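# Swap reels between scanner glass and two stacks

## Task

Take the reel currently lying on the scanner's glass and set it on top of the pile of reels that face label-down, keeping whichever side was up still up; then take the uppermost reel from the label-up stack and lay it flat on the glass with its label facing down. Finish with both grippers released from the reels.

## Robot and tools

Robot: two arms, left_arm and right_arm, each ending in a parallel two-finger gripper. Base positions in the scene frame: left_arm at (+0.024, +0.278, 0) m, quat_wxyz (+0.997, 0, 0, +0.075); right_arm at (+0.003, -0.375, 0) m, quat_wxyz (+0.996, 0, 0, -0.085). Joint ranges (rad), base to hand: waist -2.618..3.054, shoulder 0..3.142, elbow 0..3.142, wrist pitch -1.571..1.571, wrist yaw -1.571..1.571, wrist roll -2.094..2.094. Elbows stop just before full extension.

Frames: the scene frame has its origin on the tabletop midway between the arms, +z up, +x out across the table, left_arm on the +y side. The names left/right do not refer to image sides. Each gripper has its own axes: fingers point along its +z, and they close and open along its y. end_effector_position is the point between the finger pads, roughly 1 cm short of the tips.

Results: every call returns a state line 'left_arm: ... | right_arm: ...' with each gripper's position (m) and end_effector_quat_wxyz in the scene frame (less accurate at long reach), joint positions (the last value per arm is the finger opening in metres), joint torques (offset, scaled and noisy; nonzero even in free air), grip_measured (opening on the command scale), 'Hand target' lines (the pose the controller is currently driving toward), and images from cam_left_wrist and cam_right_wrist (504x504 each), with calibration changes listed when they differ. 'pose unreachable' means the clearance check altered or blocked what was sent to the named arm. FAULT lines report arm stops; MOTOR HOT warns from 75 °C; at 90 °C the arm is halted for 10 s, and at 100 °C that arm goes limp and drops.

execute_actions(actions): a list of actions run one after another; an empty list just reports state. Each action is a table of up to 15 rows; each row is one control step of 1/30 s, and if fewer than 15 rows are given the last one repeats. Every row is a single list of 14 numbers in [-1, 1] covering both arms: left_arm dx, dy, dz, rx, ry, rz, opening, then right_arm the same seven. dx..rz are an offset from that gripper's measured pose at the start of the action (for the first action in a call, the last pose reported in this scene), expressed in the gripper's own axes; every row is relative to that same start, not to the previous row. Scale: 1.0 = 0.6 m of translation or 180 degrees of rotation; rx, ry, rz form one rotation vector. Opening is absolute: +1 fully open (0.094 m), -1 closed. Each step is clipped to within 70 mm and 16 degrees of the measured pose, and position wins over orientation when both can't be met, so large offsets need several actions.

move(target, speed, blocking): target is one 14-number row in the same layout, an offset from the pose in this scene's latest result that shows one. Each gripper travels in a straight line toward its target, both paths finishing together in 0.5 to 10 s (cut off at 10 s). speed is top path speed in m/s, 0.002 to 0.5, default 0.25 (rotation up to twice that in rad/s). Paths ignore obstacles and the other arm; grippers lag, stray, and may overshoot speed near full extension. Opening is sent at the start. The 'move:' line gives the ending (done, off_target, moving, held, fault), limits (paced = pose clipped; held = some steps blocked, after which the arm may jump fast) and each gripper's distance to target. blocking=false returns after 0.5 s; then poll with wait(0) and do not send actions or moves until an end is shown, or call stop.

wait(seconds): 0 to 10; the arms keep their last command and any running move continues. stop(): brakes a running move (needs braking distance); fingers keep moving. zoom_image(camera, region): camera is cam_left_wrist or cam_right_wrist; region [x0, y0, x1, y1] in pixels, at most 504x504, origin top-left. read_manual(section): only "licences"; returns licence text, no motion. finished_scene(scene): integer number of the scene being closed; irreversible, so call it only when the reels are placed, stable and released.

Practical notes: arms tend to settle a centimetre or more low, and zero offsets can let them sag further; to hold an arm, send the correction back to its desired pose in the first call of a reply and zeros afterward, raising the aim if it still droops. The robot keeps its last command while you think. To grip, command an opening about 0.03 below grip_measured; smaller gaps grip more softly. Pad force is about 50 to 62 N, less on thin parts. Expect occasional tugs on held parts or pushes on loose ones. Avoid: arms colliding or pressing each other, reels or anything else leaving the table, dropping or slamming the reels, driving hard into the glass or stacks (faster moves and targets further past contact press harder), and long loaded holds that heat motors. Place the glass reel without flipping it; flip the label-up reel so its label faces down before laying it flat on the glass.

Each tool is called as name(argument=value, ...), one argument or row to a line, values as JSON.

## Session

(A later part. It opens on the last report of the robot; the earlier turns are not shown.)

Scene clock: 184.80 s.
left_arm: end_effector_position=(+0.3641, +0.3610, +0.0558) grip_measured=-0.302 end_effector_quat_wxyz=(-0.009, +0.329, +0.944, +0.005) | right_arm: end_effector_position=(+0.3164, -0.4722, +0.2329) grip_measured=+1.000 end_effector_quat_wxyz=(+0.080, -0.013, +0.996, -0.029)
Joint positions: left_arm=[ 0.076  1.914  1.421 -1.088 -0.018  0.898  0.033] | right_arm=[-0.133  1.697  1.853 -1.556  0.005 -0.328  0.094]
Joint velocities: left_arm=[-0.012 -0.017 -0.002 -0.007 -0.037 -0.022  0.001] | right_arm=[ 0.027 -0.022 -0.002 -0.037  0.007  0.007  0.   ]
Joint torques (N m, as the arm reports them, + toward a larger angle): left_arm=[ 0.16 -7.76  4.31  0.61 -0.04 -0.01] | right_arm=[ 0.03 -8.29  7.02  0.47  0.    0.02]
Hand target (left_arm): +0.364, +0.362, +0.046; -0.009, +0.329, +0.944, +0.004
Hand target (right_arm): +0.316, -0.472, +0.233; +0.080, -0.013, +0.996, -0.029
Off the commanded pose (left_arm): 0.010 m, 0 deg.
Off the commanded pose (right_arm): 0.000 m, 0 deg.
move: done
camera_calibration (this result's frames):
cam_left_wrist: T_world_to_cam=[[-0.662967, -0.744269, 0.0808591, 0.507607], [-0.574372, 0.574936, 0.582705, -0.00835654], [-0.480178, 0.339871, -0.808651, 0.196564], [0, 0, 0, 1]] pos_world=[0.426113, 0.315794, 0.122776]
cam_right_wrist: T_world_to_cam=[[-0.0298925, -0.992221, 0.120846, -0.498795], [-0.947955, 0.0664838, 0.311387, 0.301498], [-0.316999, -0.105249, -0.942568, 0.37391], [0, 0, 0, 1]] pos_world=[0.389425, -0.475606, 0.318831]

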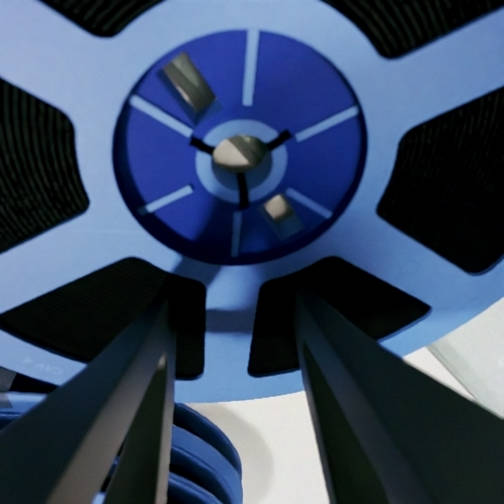

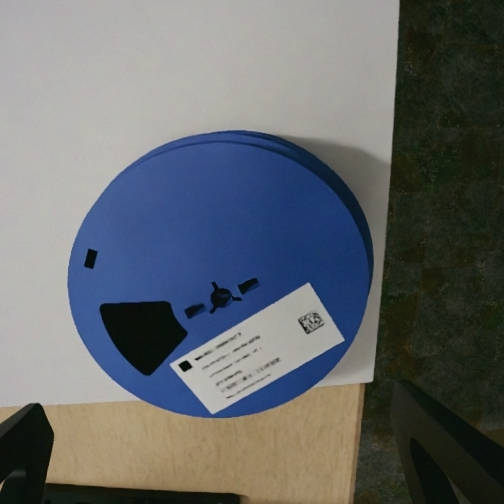

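move(
  target=[-0.008,0,0.03,0,0,0,-0.3,0,0,0,0,0,0,1],
  speed=0.03,
)

execute_actions(
  actions=[
    [[0,0,0,0,0,0,-0.85,0,0,0,0,0,0,1]],
    [[0,0,0,0,0,0,-1,0,0,0,0,0,0,1]],
  ],
)

Scene clock: 192.90 s.
left_arm: end_effector_position=(+0.3640, +0.3609, +0.0552) grip_measured=-0.302 end_effector_quat_wxyz=(-0.009, +0.329, +0.944, +0.005) | right_arm: end_effector_position=(+0.3164, -0.4722, +0.2329) grip_measured=+1.000 end_effector_quat_wxyz=(+0.080, -0.013, +0.996, -0.029)
Joint positions: left_arm=[ 0.076  1.914  1.419 -1.085 -0.018  0.897  0.033] | right_arm=[-0.133  1.697  1.853 -1.556  0.005 -0.328  0.094]
Joint velocities: left_arm=[-0.012 -0.002 -0.012  0.007 -0.022 -0.022 -0.   ] | right_arm=[-0.012  0.007  0.002 -0.007 -0.051  0.037  0.   ]
Joint torques (N m, as the arm reports them, + toward a larger angle): left_arm=[-0.6  -6.58  3.38  0.89 -0.05 -0.11] | right_arm=[ 0.02 -8.25  6.99  0.46 -0.01  0.02]
Hand target (left_arm): +0.367, +0.358, +0.038; -0.010, +0.329, +0.944, +0.004
Hand target (right_arm): +0.316, -0.472, +0.233; +0.080, -0.013, +0.996, -0.029
Off the commanded pose (left_arm): 0.018 m, 0 deg.
Off the commanded pose (right_arm): 0.000 m, 0 deg.
move: off_target (left_arm)
camera_calibration (this result's frames):
cam_left_wrist: T_world_to_cam=[[-0.662684, -0.744522, 0.0808515, 0.507511], [-0.574595, 0.574714, 0.582705, -0.00788823], [-0.480303, 0.339692, -0.808652, 0.196081], [0, 0, 0, 1]] pos_world=[0.425965, 0.315779, 0.122124]
cam_right_wrist: T_world_to_cam=[[-0.0298925, -0.992221, 0.120846, -0.498795], [-0.947955, 0.0664838, 0.311387, 0.301498], [-0.316999, -0.105249, -0.942568, 0.37391], [0, 0, 0, 1]] pos_world=[0.389425, -0.475606, 0.318831]

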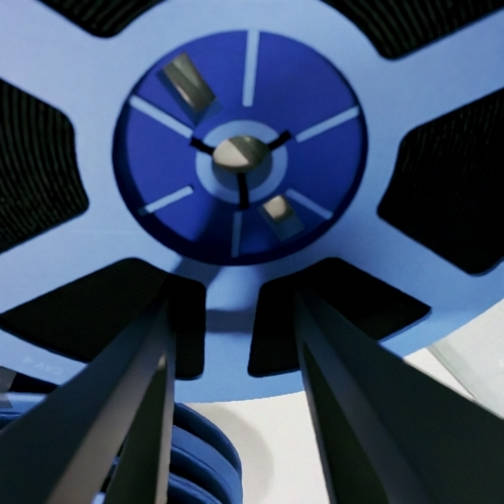

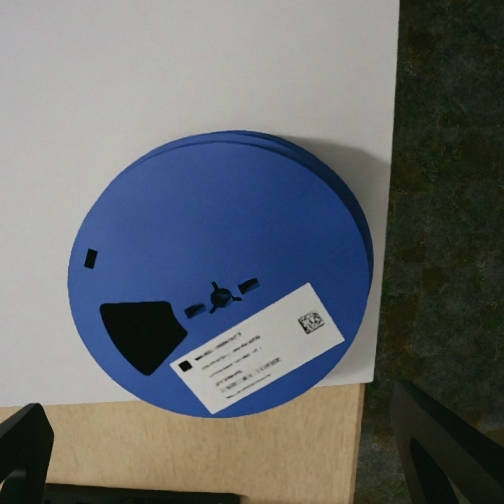

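Scene clock: 193.90 s.
left_arm: end_effector_position=(+0.3644, +0.3609, +0.0554) grip_measured=-0.783 end_effector_quat_wxyz=(-0.008, +0.331, +0.944, +0.006) | right_arm: end_effector_position=(+0.3164, -0.4722, +0.2329) grip_measured=+1.000 end_effector_quat_wxyz=(+0.080, -0.013, +0.996, -0.029)
Joint positions: left_arm=[ 0.075  1.913  1.419 -1.084 -0.019  0.9    0.01 ] | right_arm=[-0.133  1.697  1.853 -1.556  0.005 -0.328  0.094]
Joint velocities: left_arm=[ 0.012  0.002 -0.007 -0.066  0.081 -0.081 -0.   ] | right_arm=[ 0.002  0.017  0.007  0.066 -0.066 -0.007  0.   ]
Joint torques (N m, as the arm reports them, + toward a larger angle): left_arm=[ 0.02 -8.69  6.61  0.28 -0.05 -0.02] | right_arm=[ 0.04 -8.3   7.02  0.47  0.    0.02]
Hand target (left_arm): +0.364, +0.361, +0.055; -0.008, +0.331, +0.944, +0.006
Hand target (right_arm): +0.316, -0.472, +0.233; +0.080, -0.013, +0.996, -0.029
Off the commanded pose (left_arm): 0.000 m, 0 deg.
Off the commanded pose (right_arm): 0.000 m, 0 deg.
camera_calibration (this result's frames):
cam_left_wrist: T_world_to_cam=[[-0.665676, -0.742136, 0.0781638, 0.508146], [-0.573468, 0.575765, 0.582777, -0.00855427], [-0.477504, 0.343116, -0.808864, 0.194268], [0, 0, 0, 1]] pos_world=[0.426118, 0.315382, 0.122403]
cam_right_wrist: T_world_to_cam=[[-0.0298925, -0.992221, 0.120846, -0.498795], [-0.947955, 0.0664838, 0.311387, 0.301498], [-0.316999, -0.105249, -0.942568, 0.37391], [0, 0, 0, 1]] pos_world=[0.389425, -0.475606, 0.318831]

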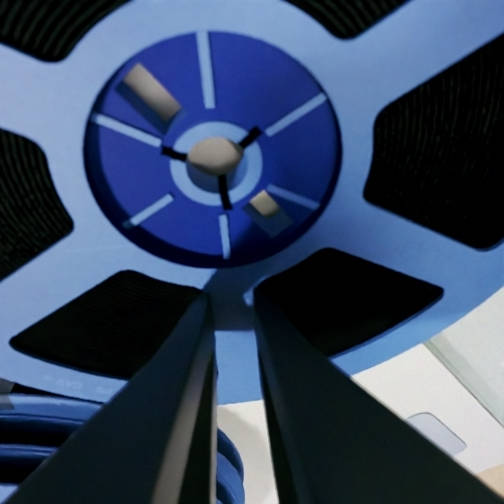

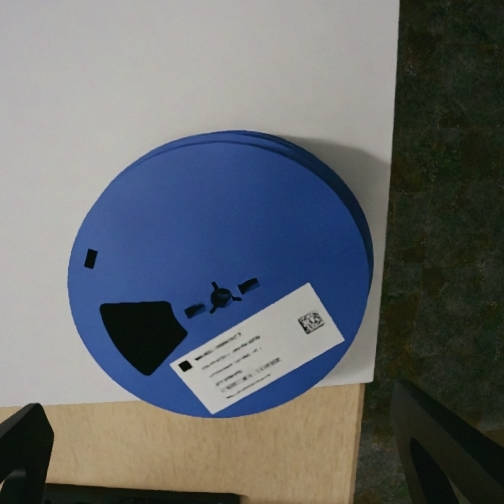

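move(
  target=[0,0,-0.1,0,0,0,-1,0,0,0,0,0,0,1],
  speed=0.04,
)

Scene clock: 205.83 s.
left_arm: end_effector_position=(+0.3598, +0.3599, +0.0955) grip_measured=-0.788 end_effector_quat_wxyz=(-0.028, +0.331, +0.943, -0.006) | right_arm: end_effector_position=(+0.3164, -0.4722, +0.2329) grip_measured=+1.000 end_effector_quat_wxyz=(+0.080, -0.013, +0.996, -0.029)
Joint positions: left_arm=[ 0.075  1.913  1.579 -1.291 -0.019  0.9    0.01 ] | right_arm=[-0.133  1.697  1.853 -1.556  0.005 -0.328  0.094]
Joint velocities: left_arm=[-0.007  0.002  0.002 -0.007 -0.007 -0.022 -0.001] | right_arm=[-0.002 -0.002  0.012  0.022  0.051 -0.066  0.   ]
Joint torques (N m, as the arm reports them, + toward a larger angle): left_arm=[ -0.39 -11.44   9.84  -0.01  -0.05  -0.09] | right_arm=[ 0.04 -8.31  7.04  0.47  0.    0.03]
Hand target (left_arm): +0.364, +0.359, +0.115; -0.008, +0.331, +0.944, +0.006
Hand target (right_arm): +0.316, -0.472, +0.233; +0.080, -0.013, +0.996, -0.029
Off the commanded pose (left_arm): 0.021 m, 3 deg.
Off the commanded pose (right_arm): 0.000 m, 0 deg.
move: off_target (left_arm)
camera_calibration (this result's frames):
cam_left_wrist: T_world_to_cam=[[-0.661191, -0.741134, 0.116391, 0.49555], [-0.546078, 0.581829, 0.602721, -0.0479775], [-0.514417, 0.334955, -0.789418, 0.239218], [0, 0, 0, 1]] pos_world=[0.424511, 0.315056, 0.160082]
cam_right_wrist: T_world_to_cam=[[-0.0298925, -0.992221, 0.120846, -0.498795], [-0.947955, 0.0664838, 0.311387, 0.301498], [-0.316999, -0.105249, -0.942568, 0.37391], [0, 0, 0, 1]] pos_world=[0.389425, -0.475606, 0.318831]

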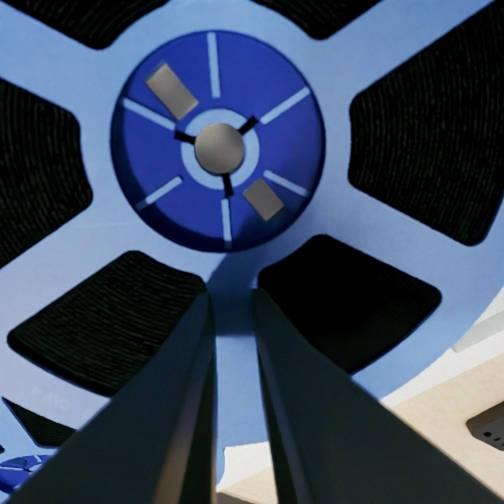

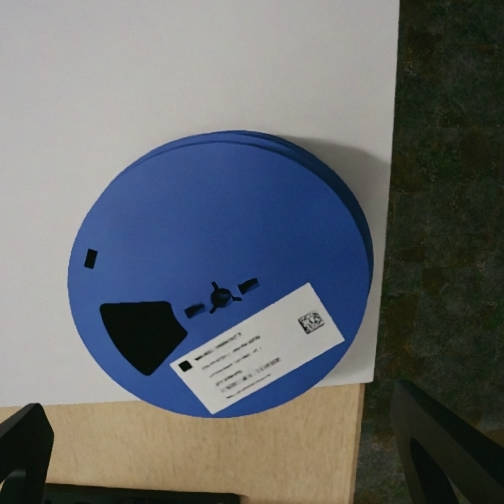

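move(
  target=[0,0,-0.16,0,0,0,-1,0,0,0,0,0,0,1],
  speed=0.04,
)

Scene clock: 211.43 s.
left_arm: end_effector_position=(+0.3633, +0.3607, +0.1727) grip_measured=-0.798 end_effector_quat_wxyz=(-0.015, +0.331, +0.944, +0.002) | right_arm: end_effector_position=(+0.3164, -0.4722, +0.2329) grip_measured=+1.000 end_effector_quat_wxyz=(+0.080, -0.013, +0.996, -0.029)
Joint positions: left_arm=[ 0.075  1.914  1.889 -1.568 -0.019  0.9    0.009] | right_arm=[-0.133  1.697  1.853 -1.556  0.005 -0.328  0.094]
Joint velocities: left_arm=[-0.002  0.012  0.002 -0.037 -0.051 -0.022 -0.   ] | right_arm=[ 0.002 -0.002 -0.012 -0.007  0.022  0.051  0.   ]
Joint torques (N m, as the arm reports them, + toward a larger angle): left_arm=[ -0.66 -10.93   9.61   0.08  -0.06  -0.1 ] | right_arm=[ 0.06 -8.31  6.99  0.46  0.    0.02]
Hand target (left_arm): +0.364, +0.357, +0.190; +0.004, +0.332, +0.943, +0.014
Hand target (right_arm): +0.316, -0.472, +0.233; +0.080, -0.013, +0.996, -0.029
Off the commanded pose (left_arm): 0.019 m, 2 deg.
Off the commanded pose (right_arm): 0.000 m, 0 deg.
joint sent to its limit (left arm) — the command would take joint 4 (wrist pitch) past its lower limit, so that joint was sent only as far as its limit.
move: off_target (left_arm)
camera_calibration (this result's frames):
cam_left_wrist: T_world_to_cam=[[-0.664453, -0.741883, 0.0900596, 0.495523], [-0.564917, 0.577502, 0.589373, -0.0823112], [-0.489255, 0.340735, -0.802826, 0.292774], [0, 0, 0, 1]] pos_world=[0.425994, 0.315397, 0.238932]
cam_right_wrist: T_world_to_cam=[[-0.0298925, -0.992221, 0.120846, -0.498795], [-0.947955, 0.0664838, 0.311387, 0.301498], [-0.316999, -0.105249, -0.942568, 0.37391], [0, 0, 0, 1]] pos_world=[0.389425, -0.475606, 0.318831]

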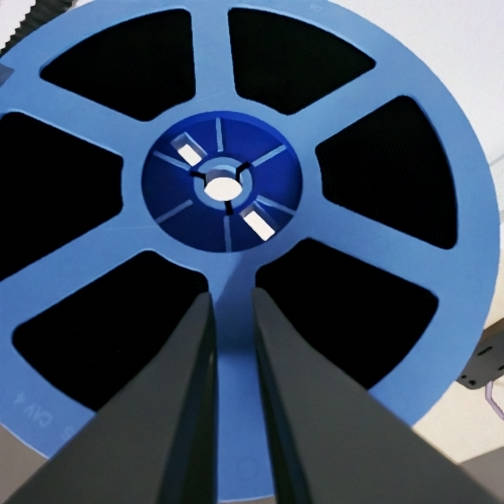

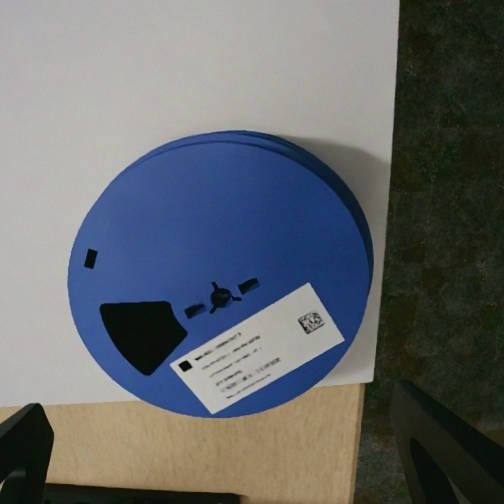

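move(
  target=[0.268,0.17,0,0,0,0,-1,0,0,0,0,0,0,1],
  speed=0.08,
)

move(
  target=[0,0,0.09,0,0,0,-1,0,0,0,0,0,0,1],
  speed=0.04,
)

Scene clock: 220.47 s.
left_arm: end_effector_position=(+0.3040, +0.5379, +0.1721) grip_measured=-0.799 end_effector_quat_wxyz=(-0.005, +0.327, +0.945, +0.012) | right_arm: end_effector_position=(+0.3164, -0.4722, +0.2329) grip_measured=+1.000 end_effector_quat_wxyz=(+0.080, -0.013, +0.996, -0.029)
Joint positions: left_arm=[ 0.585  2.019  2.035 -1.571 -0.02   1.402  0.009] | right_arm=[-0.133  1.697  1.853 -1.556  0.005 -0.328  0.094]
Joint velocities: left_arm=[-0.007 -0.007  0.012  0.007  0.037  0.037 -0.001] | right_arm=[-0.012 -0.017 -0.007  0.051 -0.037  0.022  0.   ]
Joint torques (N m, as the arm reports them, + toward a larger angle): left_arm=[ 0.26 -9.57  9.64  0.19 -0.07  0.07] | right_arm=[ 0.02 -8.29  7.02  0.46  0.    0.02]
Hand target (left_arm): +0.304, +0.541, +0.179; -0.002, +0.331, +0.943, +0.019
Hand target (right_arm): +0.316, -0.472, +0.233; +0.080, -0.013, +0.996, -0.029
Off the commanded pose (left_arm): 0.006 m, 2 deg.
Off the commanded pose (right_arm): 0.000 m, 0 deg.
joint sent to its limit (left arm) — the command would take joint 4 (wrist pitch) past its lower limit, so that joint was sent only as far as its limit.
move: done
camera_calibration (this result's frames):
cam_left_wrist: T_world_to_cam=[[-0.660669, -0.747873, 0.064834, 0.594002], [-0.583955, 0.566288, 0.581648, -0.204588], [-0.471714, 0.346417, -0.810852, 0.195852], [0, 0, 0, 1]] pos_world=[0.365355, 0.492247, 0.239294]
cam_right_wrist: T_world_to_cam=[[-0.0298925, -0.992221, 0.120846, -0.498795], [-0.947955, 0.0664838, 0.311387, 0.301498], [-0.316999, -0.105249, -0.942568, 0.37391], [0, 0, 0, 1]] pos_world=[0.389425, -0.475606, 0.318831]

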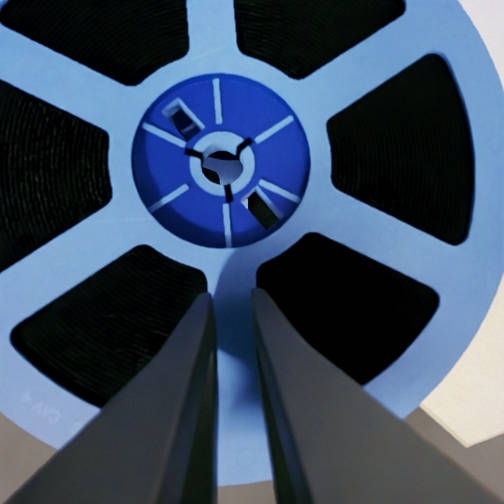

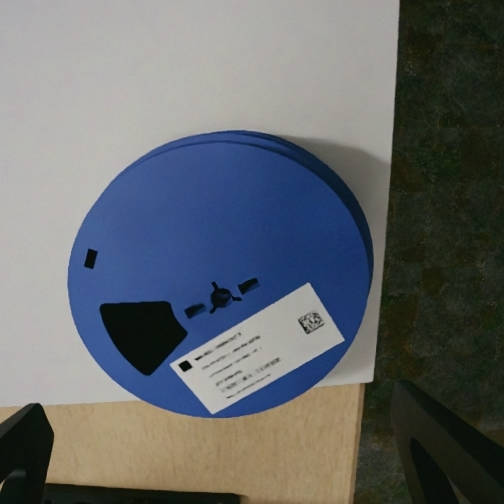

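Scene clock: 222.23 s.
left_arm: end_effector_position=(+0.3050, +0.5388, +0.1116) grip_measured=-0.995 end_effector_quat_wxyz=(-0.011, +0.327, +0.945, -0.000) | right_arm: end_effector_position=(+0.3164, -0.4722, +0.2329) grip_measured=+1.000 end_effector_quat_wxyz=(+0.080, -0.013, +0.996, -0.029)
Joint positions: left_arm=[ 0.585  2.019  1.792 -1.356 -0.02   1.402  0.   ] | right_arm=[-0.133  1.697  1.853 -1.556  0.005 -0.328  0.094]
Joint velocities: left_arm=[ 0.007  0.007  0.002  0.037 -0.037 -0.007  0.002] | right_arm=[-0.007 -0.007 -0.017 -0.022  0.007 -0.022  0.   ]
Joint torques (N m, as the arm reports them, + toward a larger angle): left_arm=[  0.38 -11.8    5.46   0.41  -0.05   0.03] | right_arm=[ 0.03 -8.29  6.99  0.47  0.    0.01]
Hand target (left_arm): +0.304, +0.540, +0.118; -0.005, +0.327, +0.945, +0.011
Hand target (right_arm): +0.316, -0.472, +0.233; +0.080, -0.013, +0.996, -0.029
Off the commanded pose (left_arm): 0.007 m, 2 deg.
Off the commanded pose (right_arm): 0.000 m, 0 deg.
move: done
camera_calibration (this result's frames):
cam_left_wrist: T_world_to_cam=[[-0.659071, -0.746427, 0.0920435, 0.594971], [-0.572095, 0.577018, 0.582888, -0.178916], [-0.488194, 0.331507, -0.807323, 0.159696], [0, 0, 0, 1]] pos_world=[0.367734, 0.4944, 0.178451]
cam_right_wrist: T_world_to_cam=[[-0.0298925, -0.992221, 0.120846, -0.498795], [-0.947955, 0.0664838, 0.311387, 0.301498], [-0.316999, -0.105249, -0.942568, 0.37391], [0, 0, 0, 1]] pos_world=[0.389425, -0.475606, 0.318831]

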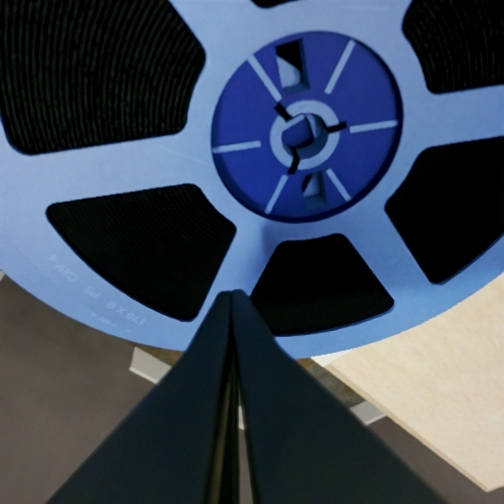

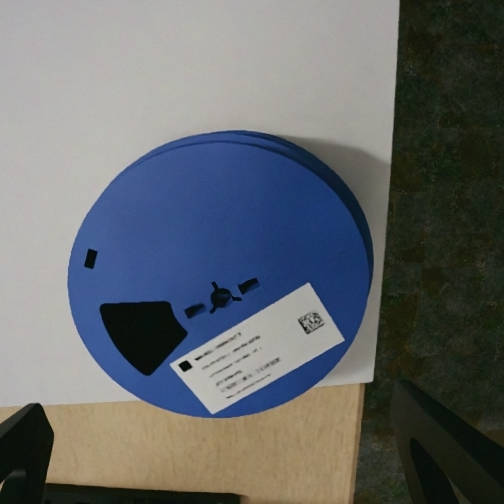

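Slipped out, seemingly onto the pile. Back off and check.

move(
  target=[-0.15,-0.1,-0.2,0,0,0,-0.4,0,0,0,0,0,0,1],
)

Scene clock: 225.57 s.
left_arm: end_effector_position=(+0.3417, +0.4328, +0.2198) grip_measured=-0.402 end_effector_quat_wxyz=(+0.041, +0.336, +0.939, +0.055) | right_arm: end_effector_position=(+0.3164, -0.4722, +0.2329) grip_measured=+1.000 end_effector_quat_wxyz=(+0.080, -0.013, +0.996, -0.029)
Joint positions: left_arm=[ 0.289  1.821  1.952 -1.567 -0.021  1.128  0.028] | right_arm=[-0.133  1.697  1.853 -1.556  0.005 -0.328  0.094]
Joint velocities: left_arm=[-0.012 -0.002 -0.002 -0.066 -0.022 -0.051 -0.001] | right_arm=[-0.002 -0.012  0.007  0.007 -0.022 -0.007  0.   ]
Joint torques (N m, as the arm reports them, + toward a larger angle): left_arm=[ 0.19 -8.43  8.59  0.37 -0.04 -0.14] | right_arm=[ 0.07 -8.3   7.    0.47 -0.01  0.03]
Hand target (left_arm): +0.340, +0.432, +0.227; +0.045, +0.329, +0.942, +0.058
Hand target (right_arm): +0.316, -0.472, +0.233; +0.080, -0.013, +0.996, -0.029
Off the commanded pose (left_arm): 0.011 m, 9 deg.
Off the commanded pose (right_arm): 0.000 m, 0 deg.
joint sent to its limit (left arm) — the command would take joint 4 (wrist pitch) past its lower limit, so that joint was sent only as far as its limit.
move: off_target (left_arm)
camera_calibration (this result's frames):
cam_left_wrist: T_world_to_cam=[[-0.678088, -0.733285, -0.0498884, 0.562065], [-0.635407, 0.550756, 0.541226, -0.117659], [-0.369397, 0.398699, -0.839396, 0.237462], [0, 0, 0, 1]] pos_world=[0.394086, 0.38228, 0.291045]
cam_right_wrist: T_world_to_cam=[[-0.0298925, -0.992221, 0.120846, -0.498795], [-0.947955, 0.0664838, 0.311387, 0.301498], [-0.316999, -0.105249, -0.942568, 0.37391], [0, 0, 0, 1]] pos_world=[0.389425, -0.475606, 0.318831]

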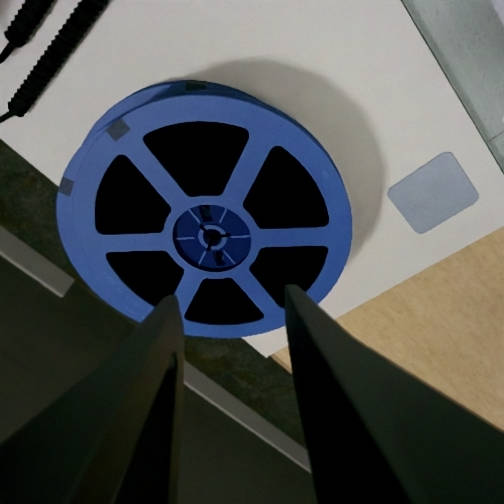

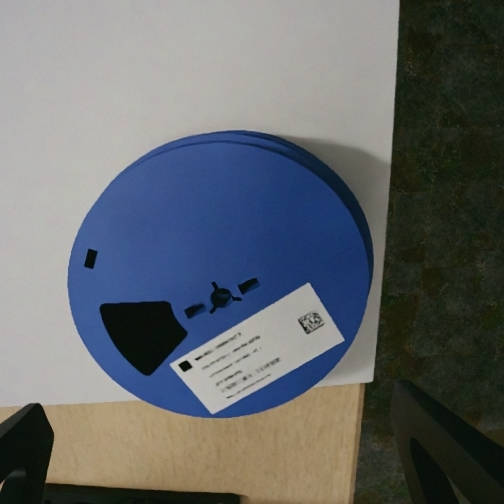

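move(
  target=[0,0,0,0,0,0,1,0.128,0.11,0.137,-0.02,0.05,-0.13,-0.2],
)

Scene clock: 269.20 s.
left_arm: end_effector_position=(+0.3416, +0.4327, +0.2198) grip_measured=+1.000 end_effector_quat_wxyz=(+0.040, +0.335, +0.940, +0.055) | right_arm: end_effector_position=(+0.2525, -0.4133, +0.1330) grip_measured=-0.199 end_effector_quat_wxyz=(-0.018, -0.208, +0.978, -0.005)
Joint positions: left_arm=[ 0.289  1.821  1.952 -1.568 -0.021  1.125  0.094] | right_arm=[ 0.027  1.525  1.281 -1.357  0.022 -0.562  0.038]
Joint velocities: left_arm=[-0.002  0.017 -0.007 -0.022  0.007  0.007  0.   ] | right_arm=[-0.002  0.002  0.002  0.037 -0.007 -0.081 -0.   ]
Joint torques (N m, as the arm reports them, + toward a larger angle): left_arm=[ 0.03 -7.8   6.55  0.57 -0.05  0.01] | right_arm=[ 0.41 -9.09  5.83  0.23  0.08 -0.03]
Hand target (left_arm): +0.342, +0.433, +0.220; +0.040, +0.336, +0.939, +0.055
Hand target (right_arm): +0.252, -0.413, +0.136; -0.005, -0.214, +0.977, -0.013
Off the commanded pose (left_arm): 0.000 m, 0 deg.
Off the commanded pose (right_arm): 0.003 m, 2 deg.
move: done
camera_calibration (this result's frames):
cam_left_wrist: T_world_to_cam=[[-0.675874, -0.735357, -0.0494393, 0.562019], [-0.637008, 0.549107, 0.54102, -0.116379], [-0.370696, 0.397155, -0.839555, 0.238583], [0, 0, 0, 1]] pos_world=[0.394161, 0.382435, 0.291052]
cam_right_wrist: T_world_to_cam=[[0.37266, -0.925101, 0.0728902, -0.497767], [-0.818411, -0.290624, 0.495723, 0.0632749], [-0.43741, -0.244391, -0.865416, 0.228266], [0, 0, 0, 1]] pos_world=[0.337129, -0.386309, 0.202461]

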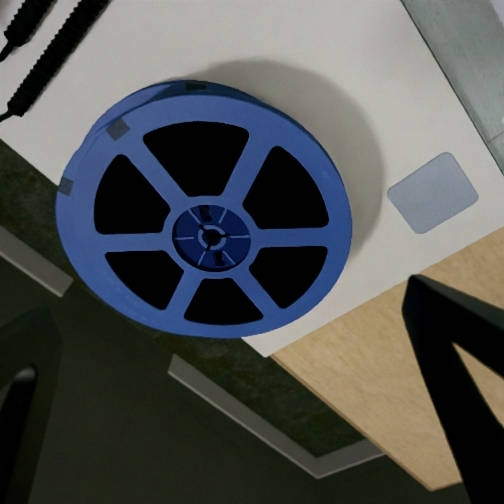

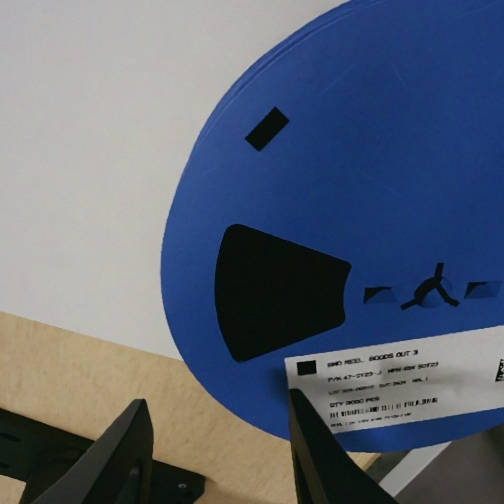

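move(
  target=[0,0,0,0,0,0,1,-0.013,0.009,0.04,0,0,0,-0.2],
  speed=0.05,
)

move(
  target=[0,0,0,0,0,0,1,0,0,0.04,0,0,0,-0.2],
  speed=0.03,
)

Scene clock: 278.53 s.
left_arm: end_effector_position=(+0.3416, +0.4327, +0.2198) grip_measured=+1.000 end_effector_quat_wxyz=(+0.040, +0.335, +0.940, +0.055) | right_arm: end_effector_position=(+0.2566, -0.4081, +0.1166) grip_measured=-0.199 end_effector_quat_wxyz=(-0.010, -0.207, +0.978, -0.008)
Joint positions: left_arm=[ 0.289  1.821  1.952 -1.568 -0.021  1.125  0.094] | right_arm=[ 0.05   1.525  1.216 -1.276  0.022 -0.536  0.038]
Joint velocities: left_arm=[ 0.002 -0.022 -0.002 -0.007 -0.037 -0.095  0.   ] | right_arm=[-0.017 -0.002 -0.007 -0.022 -0.007  0.007 -0.   ]
Joint torques (N m, as the arm reports them, + toward a larger angle): left_arm=[ 0.02 -7.8   6.55  0.57 -0.05 -0.03] | right_arm=[ 0.56 -5.12  5.78  0.25  0.    0.07]
Hand target (left_arm): +0.342, +0.433, +0.220; +0.040, +0.335, +0.940, +0.055
Hand target (right_arm): +0.256, -0.406, +0.109; -0.018, -0.208, +0.978, -0.005
Off the commanded pose (left_arm): 0.000 m, 0 deg.
Off the commanded pose (right_arm): 0.008 m, 1 deg.
move: done
camera_calibration (this result's frames):
cam_left_wrist: T_world_to_cam=[[-0.675874, -0.735357, -0.0494393, 0.562019], [-0.637008, 0.549107, 0.54102, -0.116379], [-0.370696, 0.397155, -0.839555, 0.238583], [0, 0, 0, 1]] pos_world=[0.394161, 0.382435, 0.291052]
cam_right_wrist: T_world_to_cam=[[0.368946, -0.925842, 0.0818218, -0.493658], [-0.827163, -0.286919, 0.483196, 0.0815765], [-0.423888, -0.245953, -0.87168, 0.21377], [0, 0, 0, 1]] pos_world=[0.340225, -0.381066, 0.187314]

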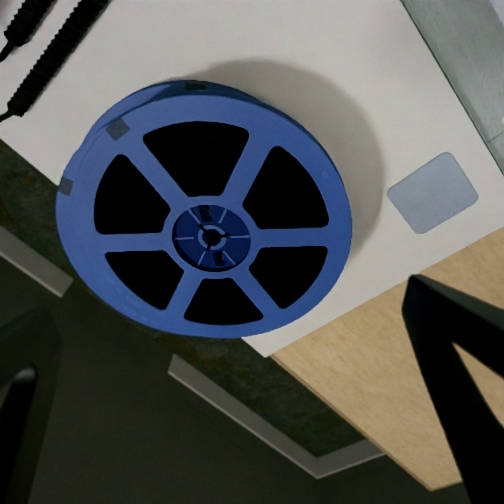

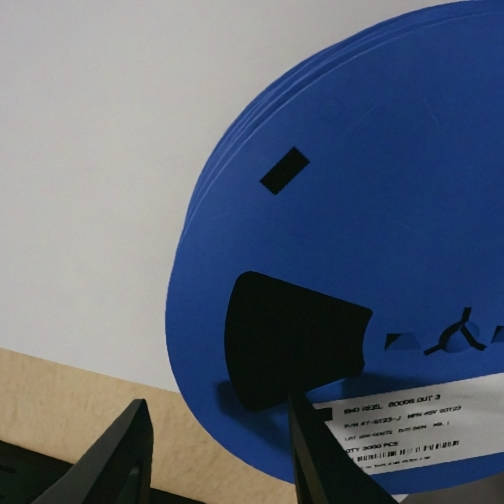

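Scene clock: 279.73 s.
left_arm: end_effector_position=(+0.3416, +0.4327, +0.2198) grip_measured=+1.000 end_effector_quat_wxyz=(+0.040, +0.335, +0.940, +0.055) | right_arm: end_effector_position=(+0.2571, -0.4081, +0.0986) grip_measured=-0.199 end_effector_quat_wxyz=(-0.006, -0.207, +0.978, -0.010)
Joint positions: left_arm=[ 0.289  1.821  1.952 -1.568 -0.021  1.125  0.094] | right_arm=[ 0.05   1.525  1.144 -1.195  0.022 -0.536  0.038]
Joint velocities: left_arm=[ 0.007  0.007  0.002 -0.037  0.066  0.007  0.   ] | right_arm=[-0.002  0.002 -0.017  0.007 -0.007  0.007  0.001]
Joint torques (N m, as the arm reports them, + toward a larger angle): left_arm=[ 0.02 -7.8   6.55  0.57 -0.05 -0.02] | right_arm=[-0.08 -5.72  5.7   0.28  0.01  0.  ]
Hand target (left_arm): +0.342, +0.433, +0.220; +0.040, +0.335, +0.940, +0.055
Hand target (right_arm): +0.256, -0.408, +0.093; -0.011, -0.207, +0.978, -0.008
Off the commanded pose (left_arm): 0.000 m, 0 deg.
Off the commanded pose (right_arm): 0.006 m, 1 deg.
move: done
camera_calibration (this result's frames):
cam_left_wrist: T_world_to_cam=[[-0.675874, -0.735357, -0.0494393, 0.562019], [-0.637008, 0.549107, 0.54102, -0.116379], [-0.370696, 0.397155, -0.839555, 0.238583], [0, 0, 0, 1]] pos_world=[0.394161, 0.382435, 0.291052]
cam_right_wrist: T_world_to_cam=[[0.368149, -0.925747, 0.0863632, -0.492629], [-0.831703, -0.286375, 0.475668, 0.0927503], [-0.415616, -0.246945, -0.875375, 0.196177], [0, 0, 0, 1]] pos_world=[0.340036, -0.381044, 0.170155]

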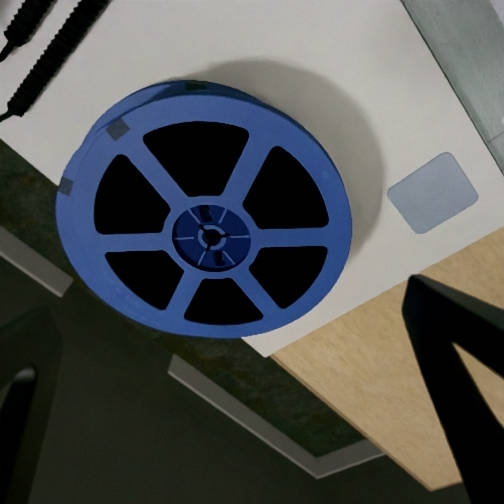

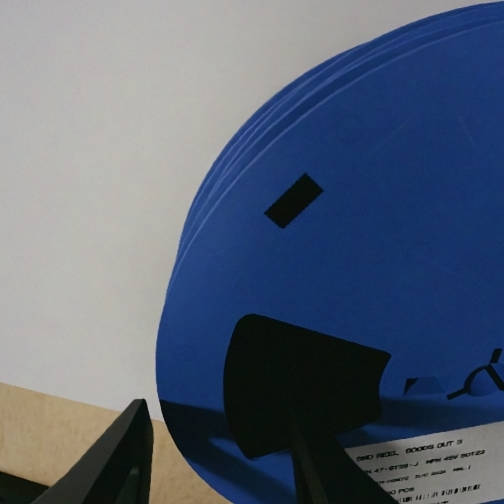

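move(
  target=[0,0,0,0,0,0,1,-0.012,0,0.045,0,0,0,-0.2],
  speed=0.03,
)

execute_actions(
  actions=[
    [[0,0,0,0,0,0,1,0,0,0,0,0,0,-0.6]],
    [[0,0,0,0,0,0,1,0,0,0,0,0,0,-1]],
    [[0,0,0,0,0,0,1,0,0,0,0,0,0,-1]],
  ],
)

Scene clock: 287.90 s.
left_arm: end_effector_position=(+0.3416, +0.4327, +0.2198) grip_measured=+1.000 end_effector_quat_wxyz=(+0.040, +0.335, +0.940, +0.055) | right_arm: end_effector_position=(+0.2621, -0.4086, +0.0956) grip_measured=-0.199 end_effector_quat_wxyz=(+0.003, -0.205, +0.979, -0.016)
Joint positions: left_arm=[ 0.289  1.821  1.952 -1.568 -0.021  1.125  0.094] | right_arm=[ 0.055  1.525  1.132 -1.161  0.029 -0.527  0.038]
Joint velocities: left_arm=[ 0.002 -0.022 -0.012 -0.037  0.007 -0.066  0.   ] | right_arm=[-0.002 -0.012  0.007  0.022 -0.051  0.037  0.   ]
Joint torques (N m, as the arm reports them, + toward a larger angle): left_arm=[ 0.02 -7.8   6.53  0.57 -0.05 -0.02] | right_arm=[ 0.41 -3.31  2.08  0.78 -0.03  0.04]
Hand target (left_arm): +0.342, +0.433, +0.220; +0.040, +0.335, +0.940, +0.055
Hand target (right_arm): +0.262, -0.406, +0.073; -0.007, -0.207, +0.978, -0.009
Off the commanded pose (left_arm): 0.000 m, 0 deg.
Off the commanded pose (right_arm): 0.024 m, 1 deg.
move: off_target (right_arm)
camera_calibration (this result's frames):
cam_left_wrist: T_world_to_cam=[[-0.675874, -0.735357, -0.0494393, 0.562019], [-0.637008, 0.549107, 0.54102, -0.116379], [-0.370696, 0.397155, -0.839555, 0.238583], [0, 0, 0, 1]] pos_world=[0.394161, 0.382435, 0.291052]
cam_right_wrist: T_world_to_cam=[[0.362594, -0.926273, 0.102686, -0.494908], [-0.84264, -0.278783, 0.460692, 0.105575], [-0.3981, -0.253571, -0.8816, 0.188816], [0, 0, 0, 1]] pos_world=[0.34358, -0.381109, 0.168643]

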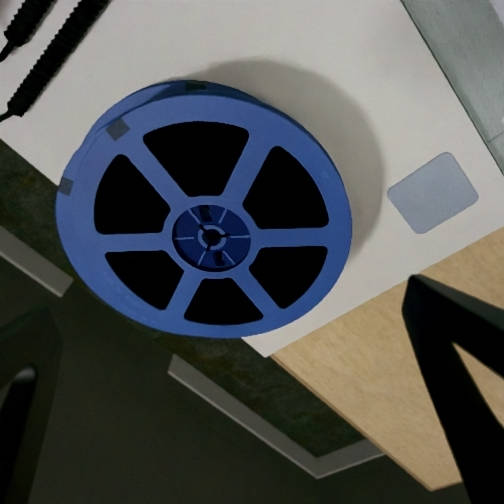

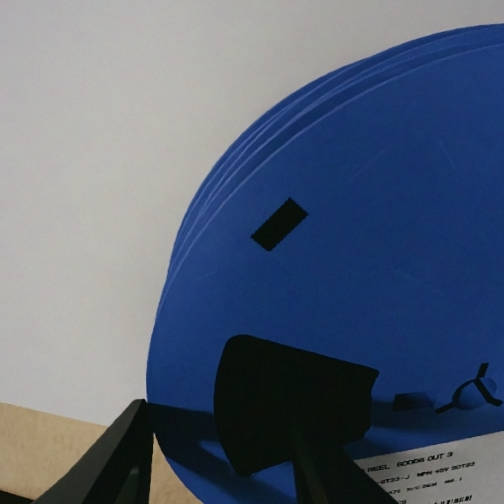

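Scene clock: 289.40 s.
left_arm: end_effector_position=(+0.3416, +0.4327, +0.2198) grip_measured=+1.000 end_effector_quat_wxyz=(+0.040, +0.335, +0.940, +0.055) | right_arm: end_effector_position=(+0.2604, -0.4048, +0.0967) grip_measured=-0.681 end_effector_quat_wxyz=(+0.003, -0.206, +0.979, -0.008)
Joint positions: left_arm=[ 0.289  1.821  1.952 -1.568 -0.021  1.125  0.094] | right_arm=[ 0.058  1.522  1.134 -1.172  0.012 -0.526  0.015]
Joint velocities: left_arm=[-0.002  0.012  0.012 -0.037  0.007 -0.022  0.   ] | right_arm=[ 0.002  0.027  0.002 -0.022 -0.11  -0.022 -0.   ]
Joint torques (N m, as the arm reports them, + toward a larger angle): left_arm=[ 0.03 -7.81  6.54  0.57 -0.05 -0.02] | right_arm=[ 0.05 -6.45  7.2   0.2   0.    0.01]
Hand target (left_arm): +0.342, +0.433, +0.220; +0.040, +0.335, +0.940, +0.055
Hand target (right_arm): +0.260, -0.405, +0.097; +0.003, -0.206, +0.979, -0.008
Off the commanded pose (left_arm): 0.000 m, 0 deg.
Off the commanded pose (right_arm): 0.000 m, 0 deg.
camera_calibration (this result's frames):
cam_left_wrist: T_world_to_cam=[[-0.675874, -0.735357, -0.0494393, 0.562019], [-0.637008, 0.549107, 0.54102, -0.116379], [-0.370696, 0.397155, -0.839555, 0.238583], [0, 0, 0, 1]] pos_world=[0.394161, 0.382435, 0.291052]
cam_right_wrist: T_world_to_cam=[[0.364257, -0.927405, 0.0850719, -0.490099], [-0.840343, -0.287933, 0.459259, 0.100627], [-0.401424, -0.238778, -0.884219, 0.197144], [0, 0, 0, 1]] pos_world=[0.342222, -0.378472, 0.169798]

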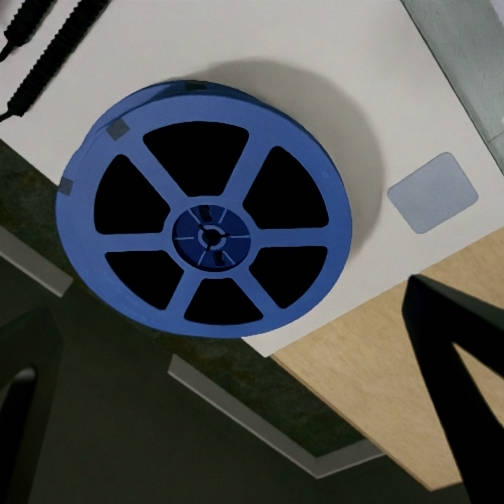

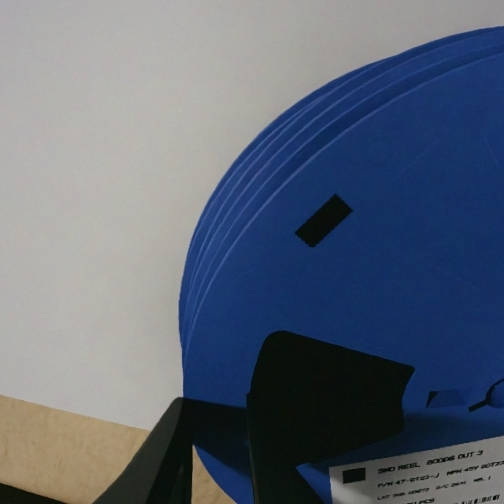

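move(
  target=[0,0,0,0,0,0,1,0,0,-0.12,0,0,0,-1],
  speed=0.04,
)

Scene clock: 294.43 s.
left_arm: end_effector_position=(+0.3416, +0.4327, +0.2198) grip_measured=+1.000 end_effector_quat_wxyz=(+0.040, +0.335, +0.940, +0.055) | right_arm: end_effector_position=(+0.2555, -0.4045, +0.1596) grip_measured=-0.681 end_effector_quat_wxyz=(-0.009, -0.206, +0.979, -0.004)
Joint positions: left_arm=[ 0.289  1.821  1.952 -1.568 -0.021  1.125  0.094] | right_arm=[ 0.058  1.522  1.384 -1.448  0.014 -0.526  0.015]
Joint velocities: left_arm=[-0.002  0.012  0.007 -0.037 -0.081  0.007  0.   ] | right_arm=[-0.002  0.002  0.007 -0.066 -0.007 -0.007 -0.001]
Joint torques (N m, as the arm reports them, + toward a larger angle): left_arm=[ 0.02 -7.81  6.54  0.57 -0.05 -0.03] | right_arm=[ 0.18 -6.76 10.1   0.08  0.    0.03]
Hand target (left_arm): +0.342, +0.433, +0.220; +0.040, +0.335, +0.940, +0.055
Hand target (right_arm): +0.260, -0.404, +0.169; +0.003, -0.206, +0.979, -0.007
Off the commanded pose (left_arm): 0.000 m, 0 deg.
Off the commanded pose (right_arm): 0.010 m, 1 deg.
move: done
camera_calibration (this result's frames):
cam_left_wrist: T_world_to_cam=[[-0.675874, -0.735357, -0.0494393, 0.562019], [-0.637008, 0.549107, 0.54102, -0.116379], [-0.370696, 0.397155, -0.839555, 0.238583], [0, 0, 0, 1]] pos_world=[0.394161, 0.382435, 0.291052]
cam_right_wrist: T_world_to_cam=[[0.365946, -0.927649, 0.0745016, -0.492254], [-0.828442, -0.288243, 0.480207, 0.0611556], [-0.423989, -0.23745, -0.873985, 0.255583], [0, 0, 0, 1]] pos_world=[0.339167, -0.378323, 0.230682]

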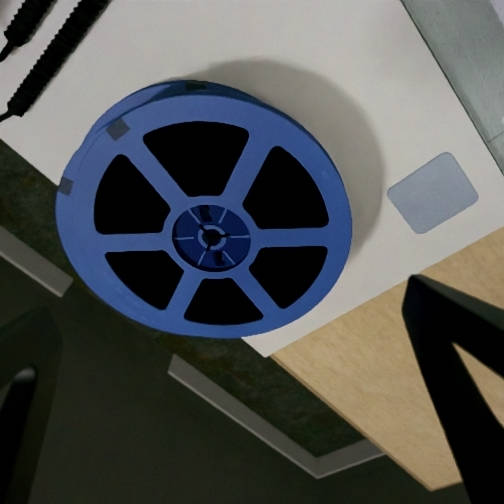

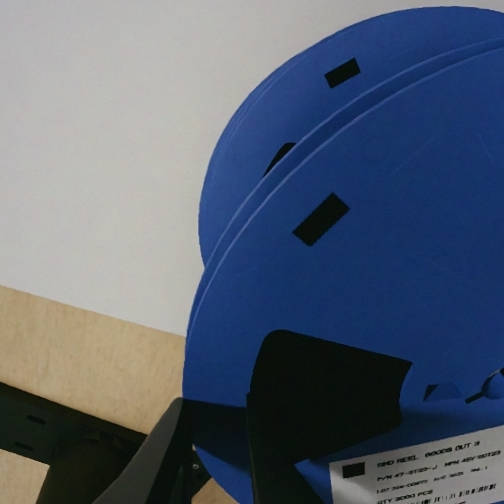

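move(
  target=[0,0,0,0,0,0,1,-0.235,0.34,0,0,0,-0.68,-1],
  speed=0.12,
)

Scene clock: 323.90 s.
left_arm: end_effector_position=(+0.3416, +0.4327, +0.2198) grip_measured=+1.000 end_effector_quat_wxyz=(+0.040, +0.335, +0.940, +0.055) | right_arm: end_effector_position=(+0.3012, -0.1667, +0.1526) grip_measured=-0.681 end_effector_quat_wxyz=(+0.012, +0.954, -0.298, -0.003)
Joint positions: left_arm=[ 0.289  1.821  1.952 -1.568 -0.021  1.125  0.094] | right_arm=[ 0.78   1.959  1.87  -1.505  0.009 -1.925  0.015]
Joint velocities: left_arm=[ 0.012 -0.027 -0.012  0.007 -0.037 -0.081  0.   ] | right_arm=[-0.022  0.007  0.002  0.007 -0.081  0.037  0.   ]
Joint torques (N m, as the arm reports them, + toward a larger angle): left_arm=[ 0.02 -7.8   6.54  0.57 -0.05 -0.03] | right_arm=[  0.54 -10.33  10.07   0.01  -0.14   0.  ]
Hand target (left_arm): +0.342, +0.433, +0.220; +0.040, +0.335, +0.940, +0.055
Hand target (right_arm): +0.301, -0.160, +0.157; +0.003, +0.957, -0.291, -0.008
Off the commanded pose (left_arm): 0.000 m, 0 deg.
Off the commanded pose (right_arm): 0.007 m, 1 deg.
move: done
camera_calibration (this result's frames):
cam_left_wrist: T_world_to_cam=[[-0.675874, -0.735357, -0.0494393, 0.562019], [-0.637008, 0.549107, 0.54102, -0.116379], [-0.370696, 0.397155, -0.839555, 0.238583], [0, 0, 0, 1]] pos_world=[0.394161, 0.382435, 0.291052]
cam_right_wrist: T_world_to_cam=[[0.601207, 0.797825, 0.0450039, -0.0665685], [0.694094, -0.549287, 0.465314, -0.328989], [0.39596, -0.248514, -0.884001, 0.0779741], [0, 0, 0, 1]] pos_world=[0.237496, -0.108222, 0.225008]

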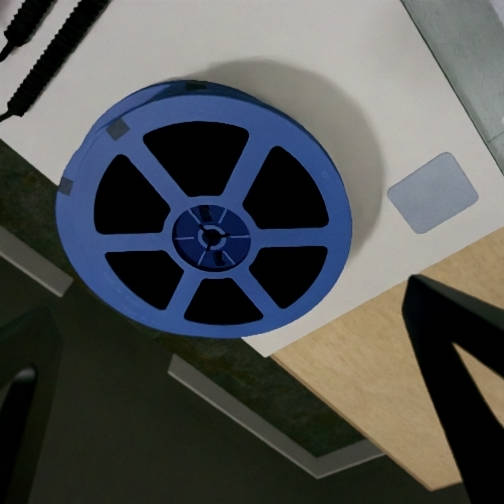

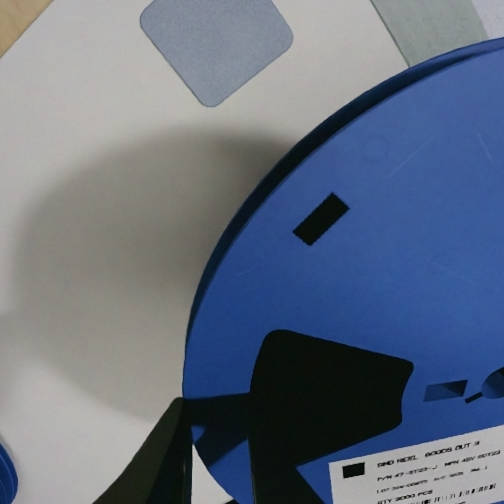

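move(
  target=[-0.285,-0.553,0.067,0.471,-0.254,-0.307,0.2,0,0,0,0,0,0,-1],
)

Scene clock: 361.33 s.
left_arm: end_effector_position=(+0.2731, +0.0768, +0.1386) grip_measured=+0.202 end_effector_quat_wxyz=(+0.147, -0.143, +0.699, -0.685) | right_arm: end_effector_position=(+0.3011, -0.1670, +0.1526) grip_measured=-0.681 end_effector_quat_wxyz=(+0.012, +0.955, -0.297, -0.003)
Joint positions: left_arm=[-0.367  1.608  0.127  1.452  0.941 -1.537  0.056] | right_arm=[ 0.78   1.959  1.87  -1.506  0.01  -1.927  0.015]
Joint velocities: left_arm=[ 0.002  0.002  0.007 -0.007 -0.022  0.007 -0.001] | right_arm=[ 0.007 -0.017 -0.007 -0.022 -0.022 -0.066 -0.   ]
Joint torques (N m, as the arm reports them, + toward a larger angle): left_arm=[-0.66 -2.44  2.26  1.93 -0.1  -0.1 ] | right_arm=[  0.02 -11.31   7.14   0.14   0.     0.05]
Hand target (left_arm): +0.269, +0.076, +0.135; +0.143, -0.148, +0.700, -0.684
Hand target (right_arm): +0.301, -0.167, +0.153; +0.012, +0.954, -0.298, -0.003
Off the commanded pose (left_arm): 0.007 m, 2 deg.
Off the commanded pose (right_arm): 0.000 m, 0 deg.
move: done; limits=paced
camera_calibration (this result's frames):
cam_left_wrist: T_world_to_cam=[[-0.0893932, 0.0325411, 0.995465, -0.114048], [-0.976926, 0.19178, -0.0939976, 0.287604], [-0.193969, -0.980898, 0.0146464, 0.225489], [0, 0, 0, 1]] pos_world=[0.314511, 0.169736, 0.137263]
cam_right_wrist: T_world_to_cam=[[0.59939, 0.799264, 0.0436761, -0.0652665], [0.695613, -0.547103, 0.465619, -0.329175], [0.396048, -0.248706, -0.883907, 0.0779015], [0, 0, 0, 1]] pos_world=[0.237246, -0.108553, 0.224978]

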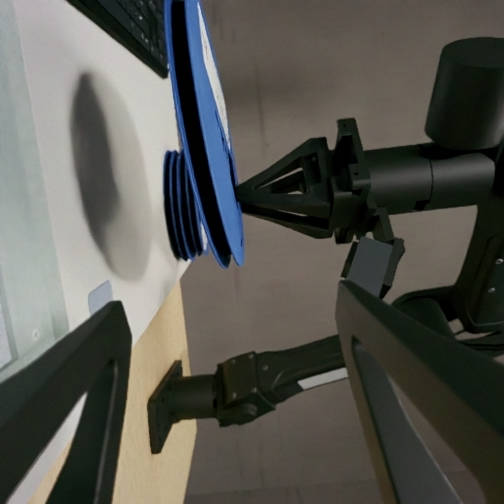

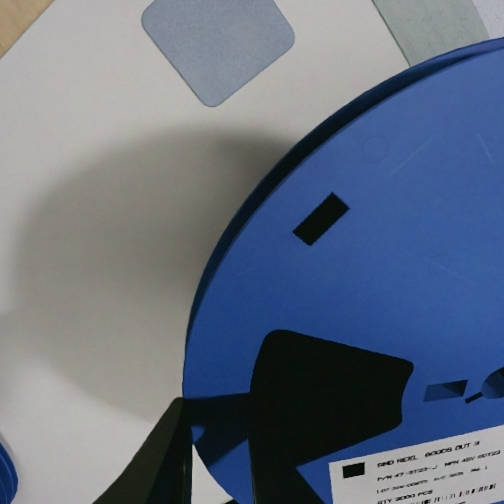

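move(
  target=[0,0.028,0.11,0,0,0,0.2,0,0,0,0,0,0,-1],
  speed=0.08,
)

Scene clock: 374.20 s.
left_arm: end_effector_position=(+0.2949, +0.0211, +0.1146) grip_measured=+0.202 end_effector_quat_wxyz=(+0.139, -0.147, +0.707, -0.678) | right_arm: end_effector_position=(+0.3012, -0.1671, +0.1526) grip_measured=-0.681 end_effector_quat_wxyz=(+0.013, +0.955, -0.297, -0.003)
Joint positions: left_arm=[-0.591  1.857  0.272  1.53   0.722 -1.538  0.056] | right_arm=[ 0.78   1.959  1.87  -1.506  0.011 -1.927  0.015]
Joint velocities: left_arm=[-0.012 -0.012  0.007  0.022 -0.022  0.037  0.   ] | right_arm=[-0.007 -0.002 -0.012  0.051 -0.11  -0.022 -0.   ]
Joint torques (N m, as the arm reports them, + toward a larger angle): left_arm=[-0.6  -4.43  5.86  2.04 -0.08 -0.08] | right_arm=[  0.01 -11.28   7.13   0.14  -0.01   0.02]
Hand target (left_arm): +0.300, +0.017, +0.121; +0.147, -0.142, +0.700, -0.685
Hand target (right_arm): +0.301, -0.167, +0.153; +0.012, +0.955, -0.297, -0.003
Off the commanded pose (left_arm): 0.009 m, 2 deg.
Off the commanded pose (right_arm): 0.000 m, 0 deg.
move: done
camera_calibration (this result's frames):
cam_left_wrist: T_world_to_cam=[[-0.0665276, 0.0162266, 0.997653, -0.0930388], [-0.977785, 0.198129, -0.0684252, 0.314571], [-0.198774, -0.980042, 0.00268506, 0.178257], [0, 0, 0, 1]] pos_world=[0.336826, 0.113884, 0.113866]
cam_right_wrist: T_world_to_cam=[[0.599357, 0.799302, 0.0434389, -0.0651716], [0.695419, -0.546799, 0.466265, -0.32928], [0.396439, -0.249251, -0.883578, 0.0775851], [0, 0, 0, 1]] pos_world=[0.237291, -0.10862, 0.224915]

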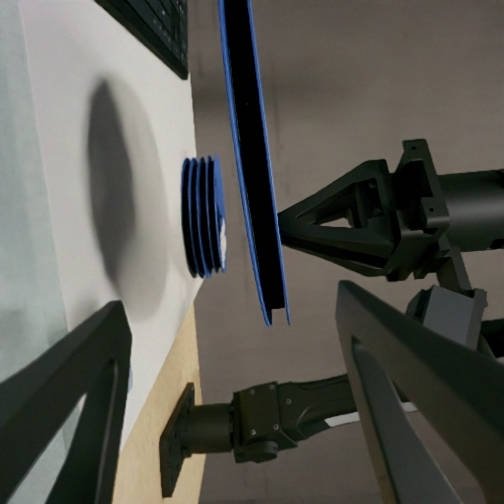

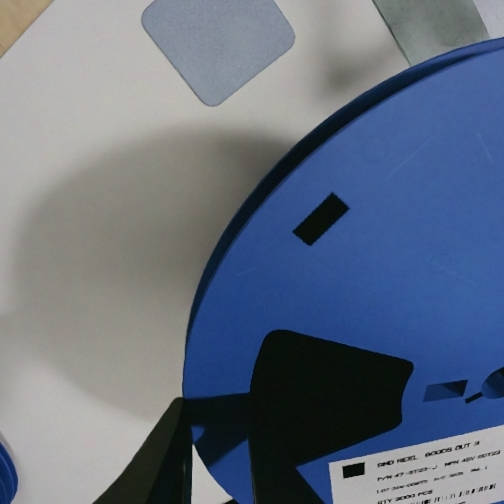

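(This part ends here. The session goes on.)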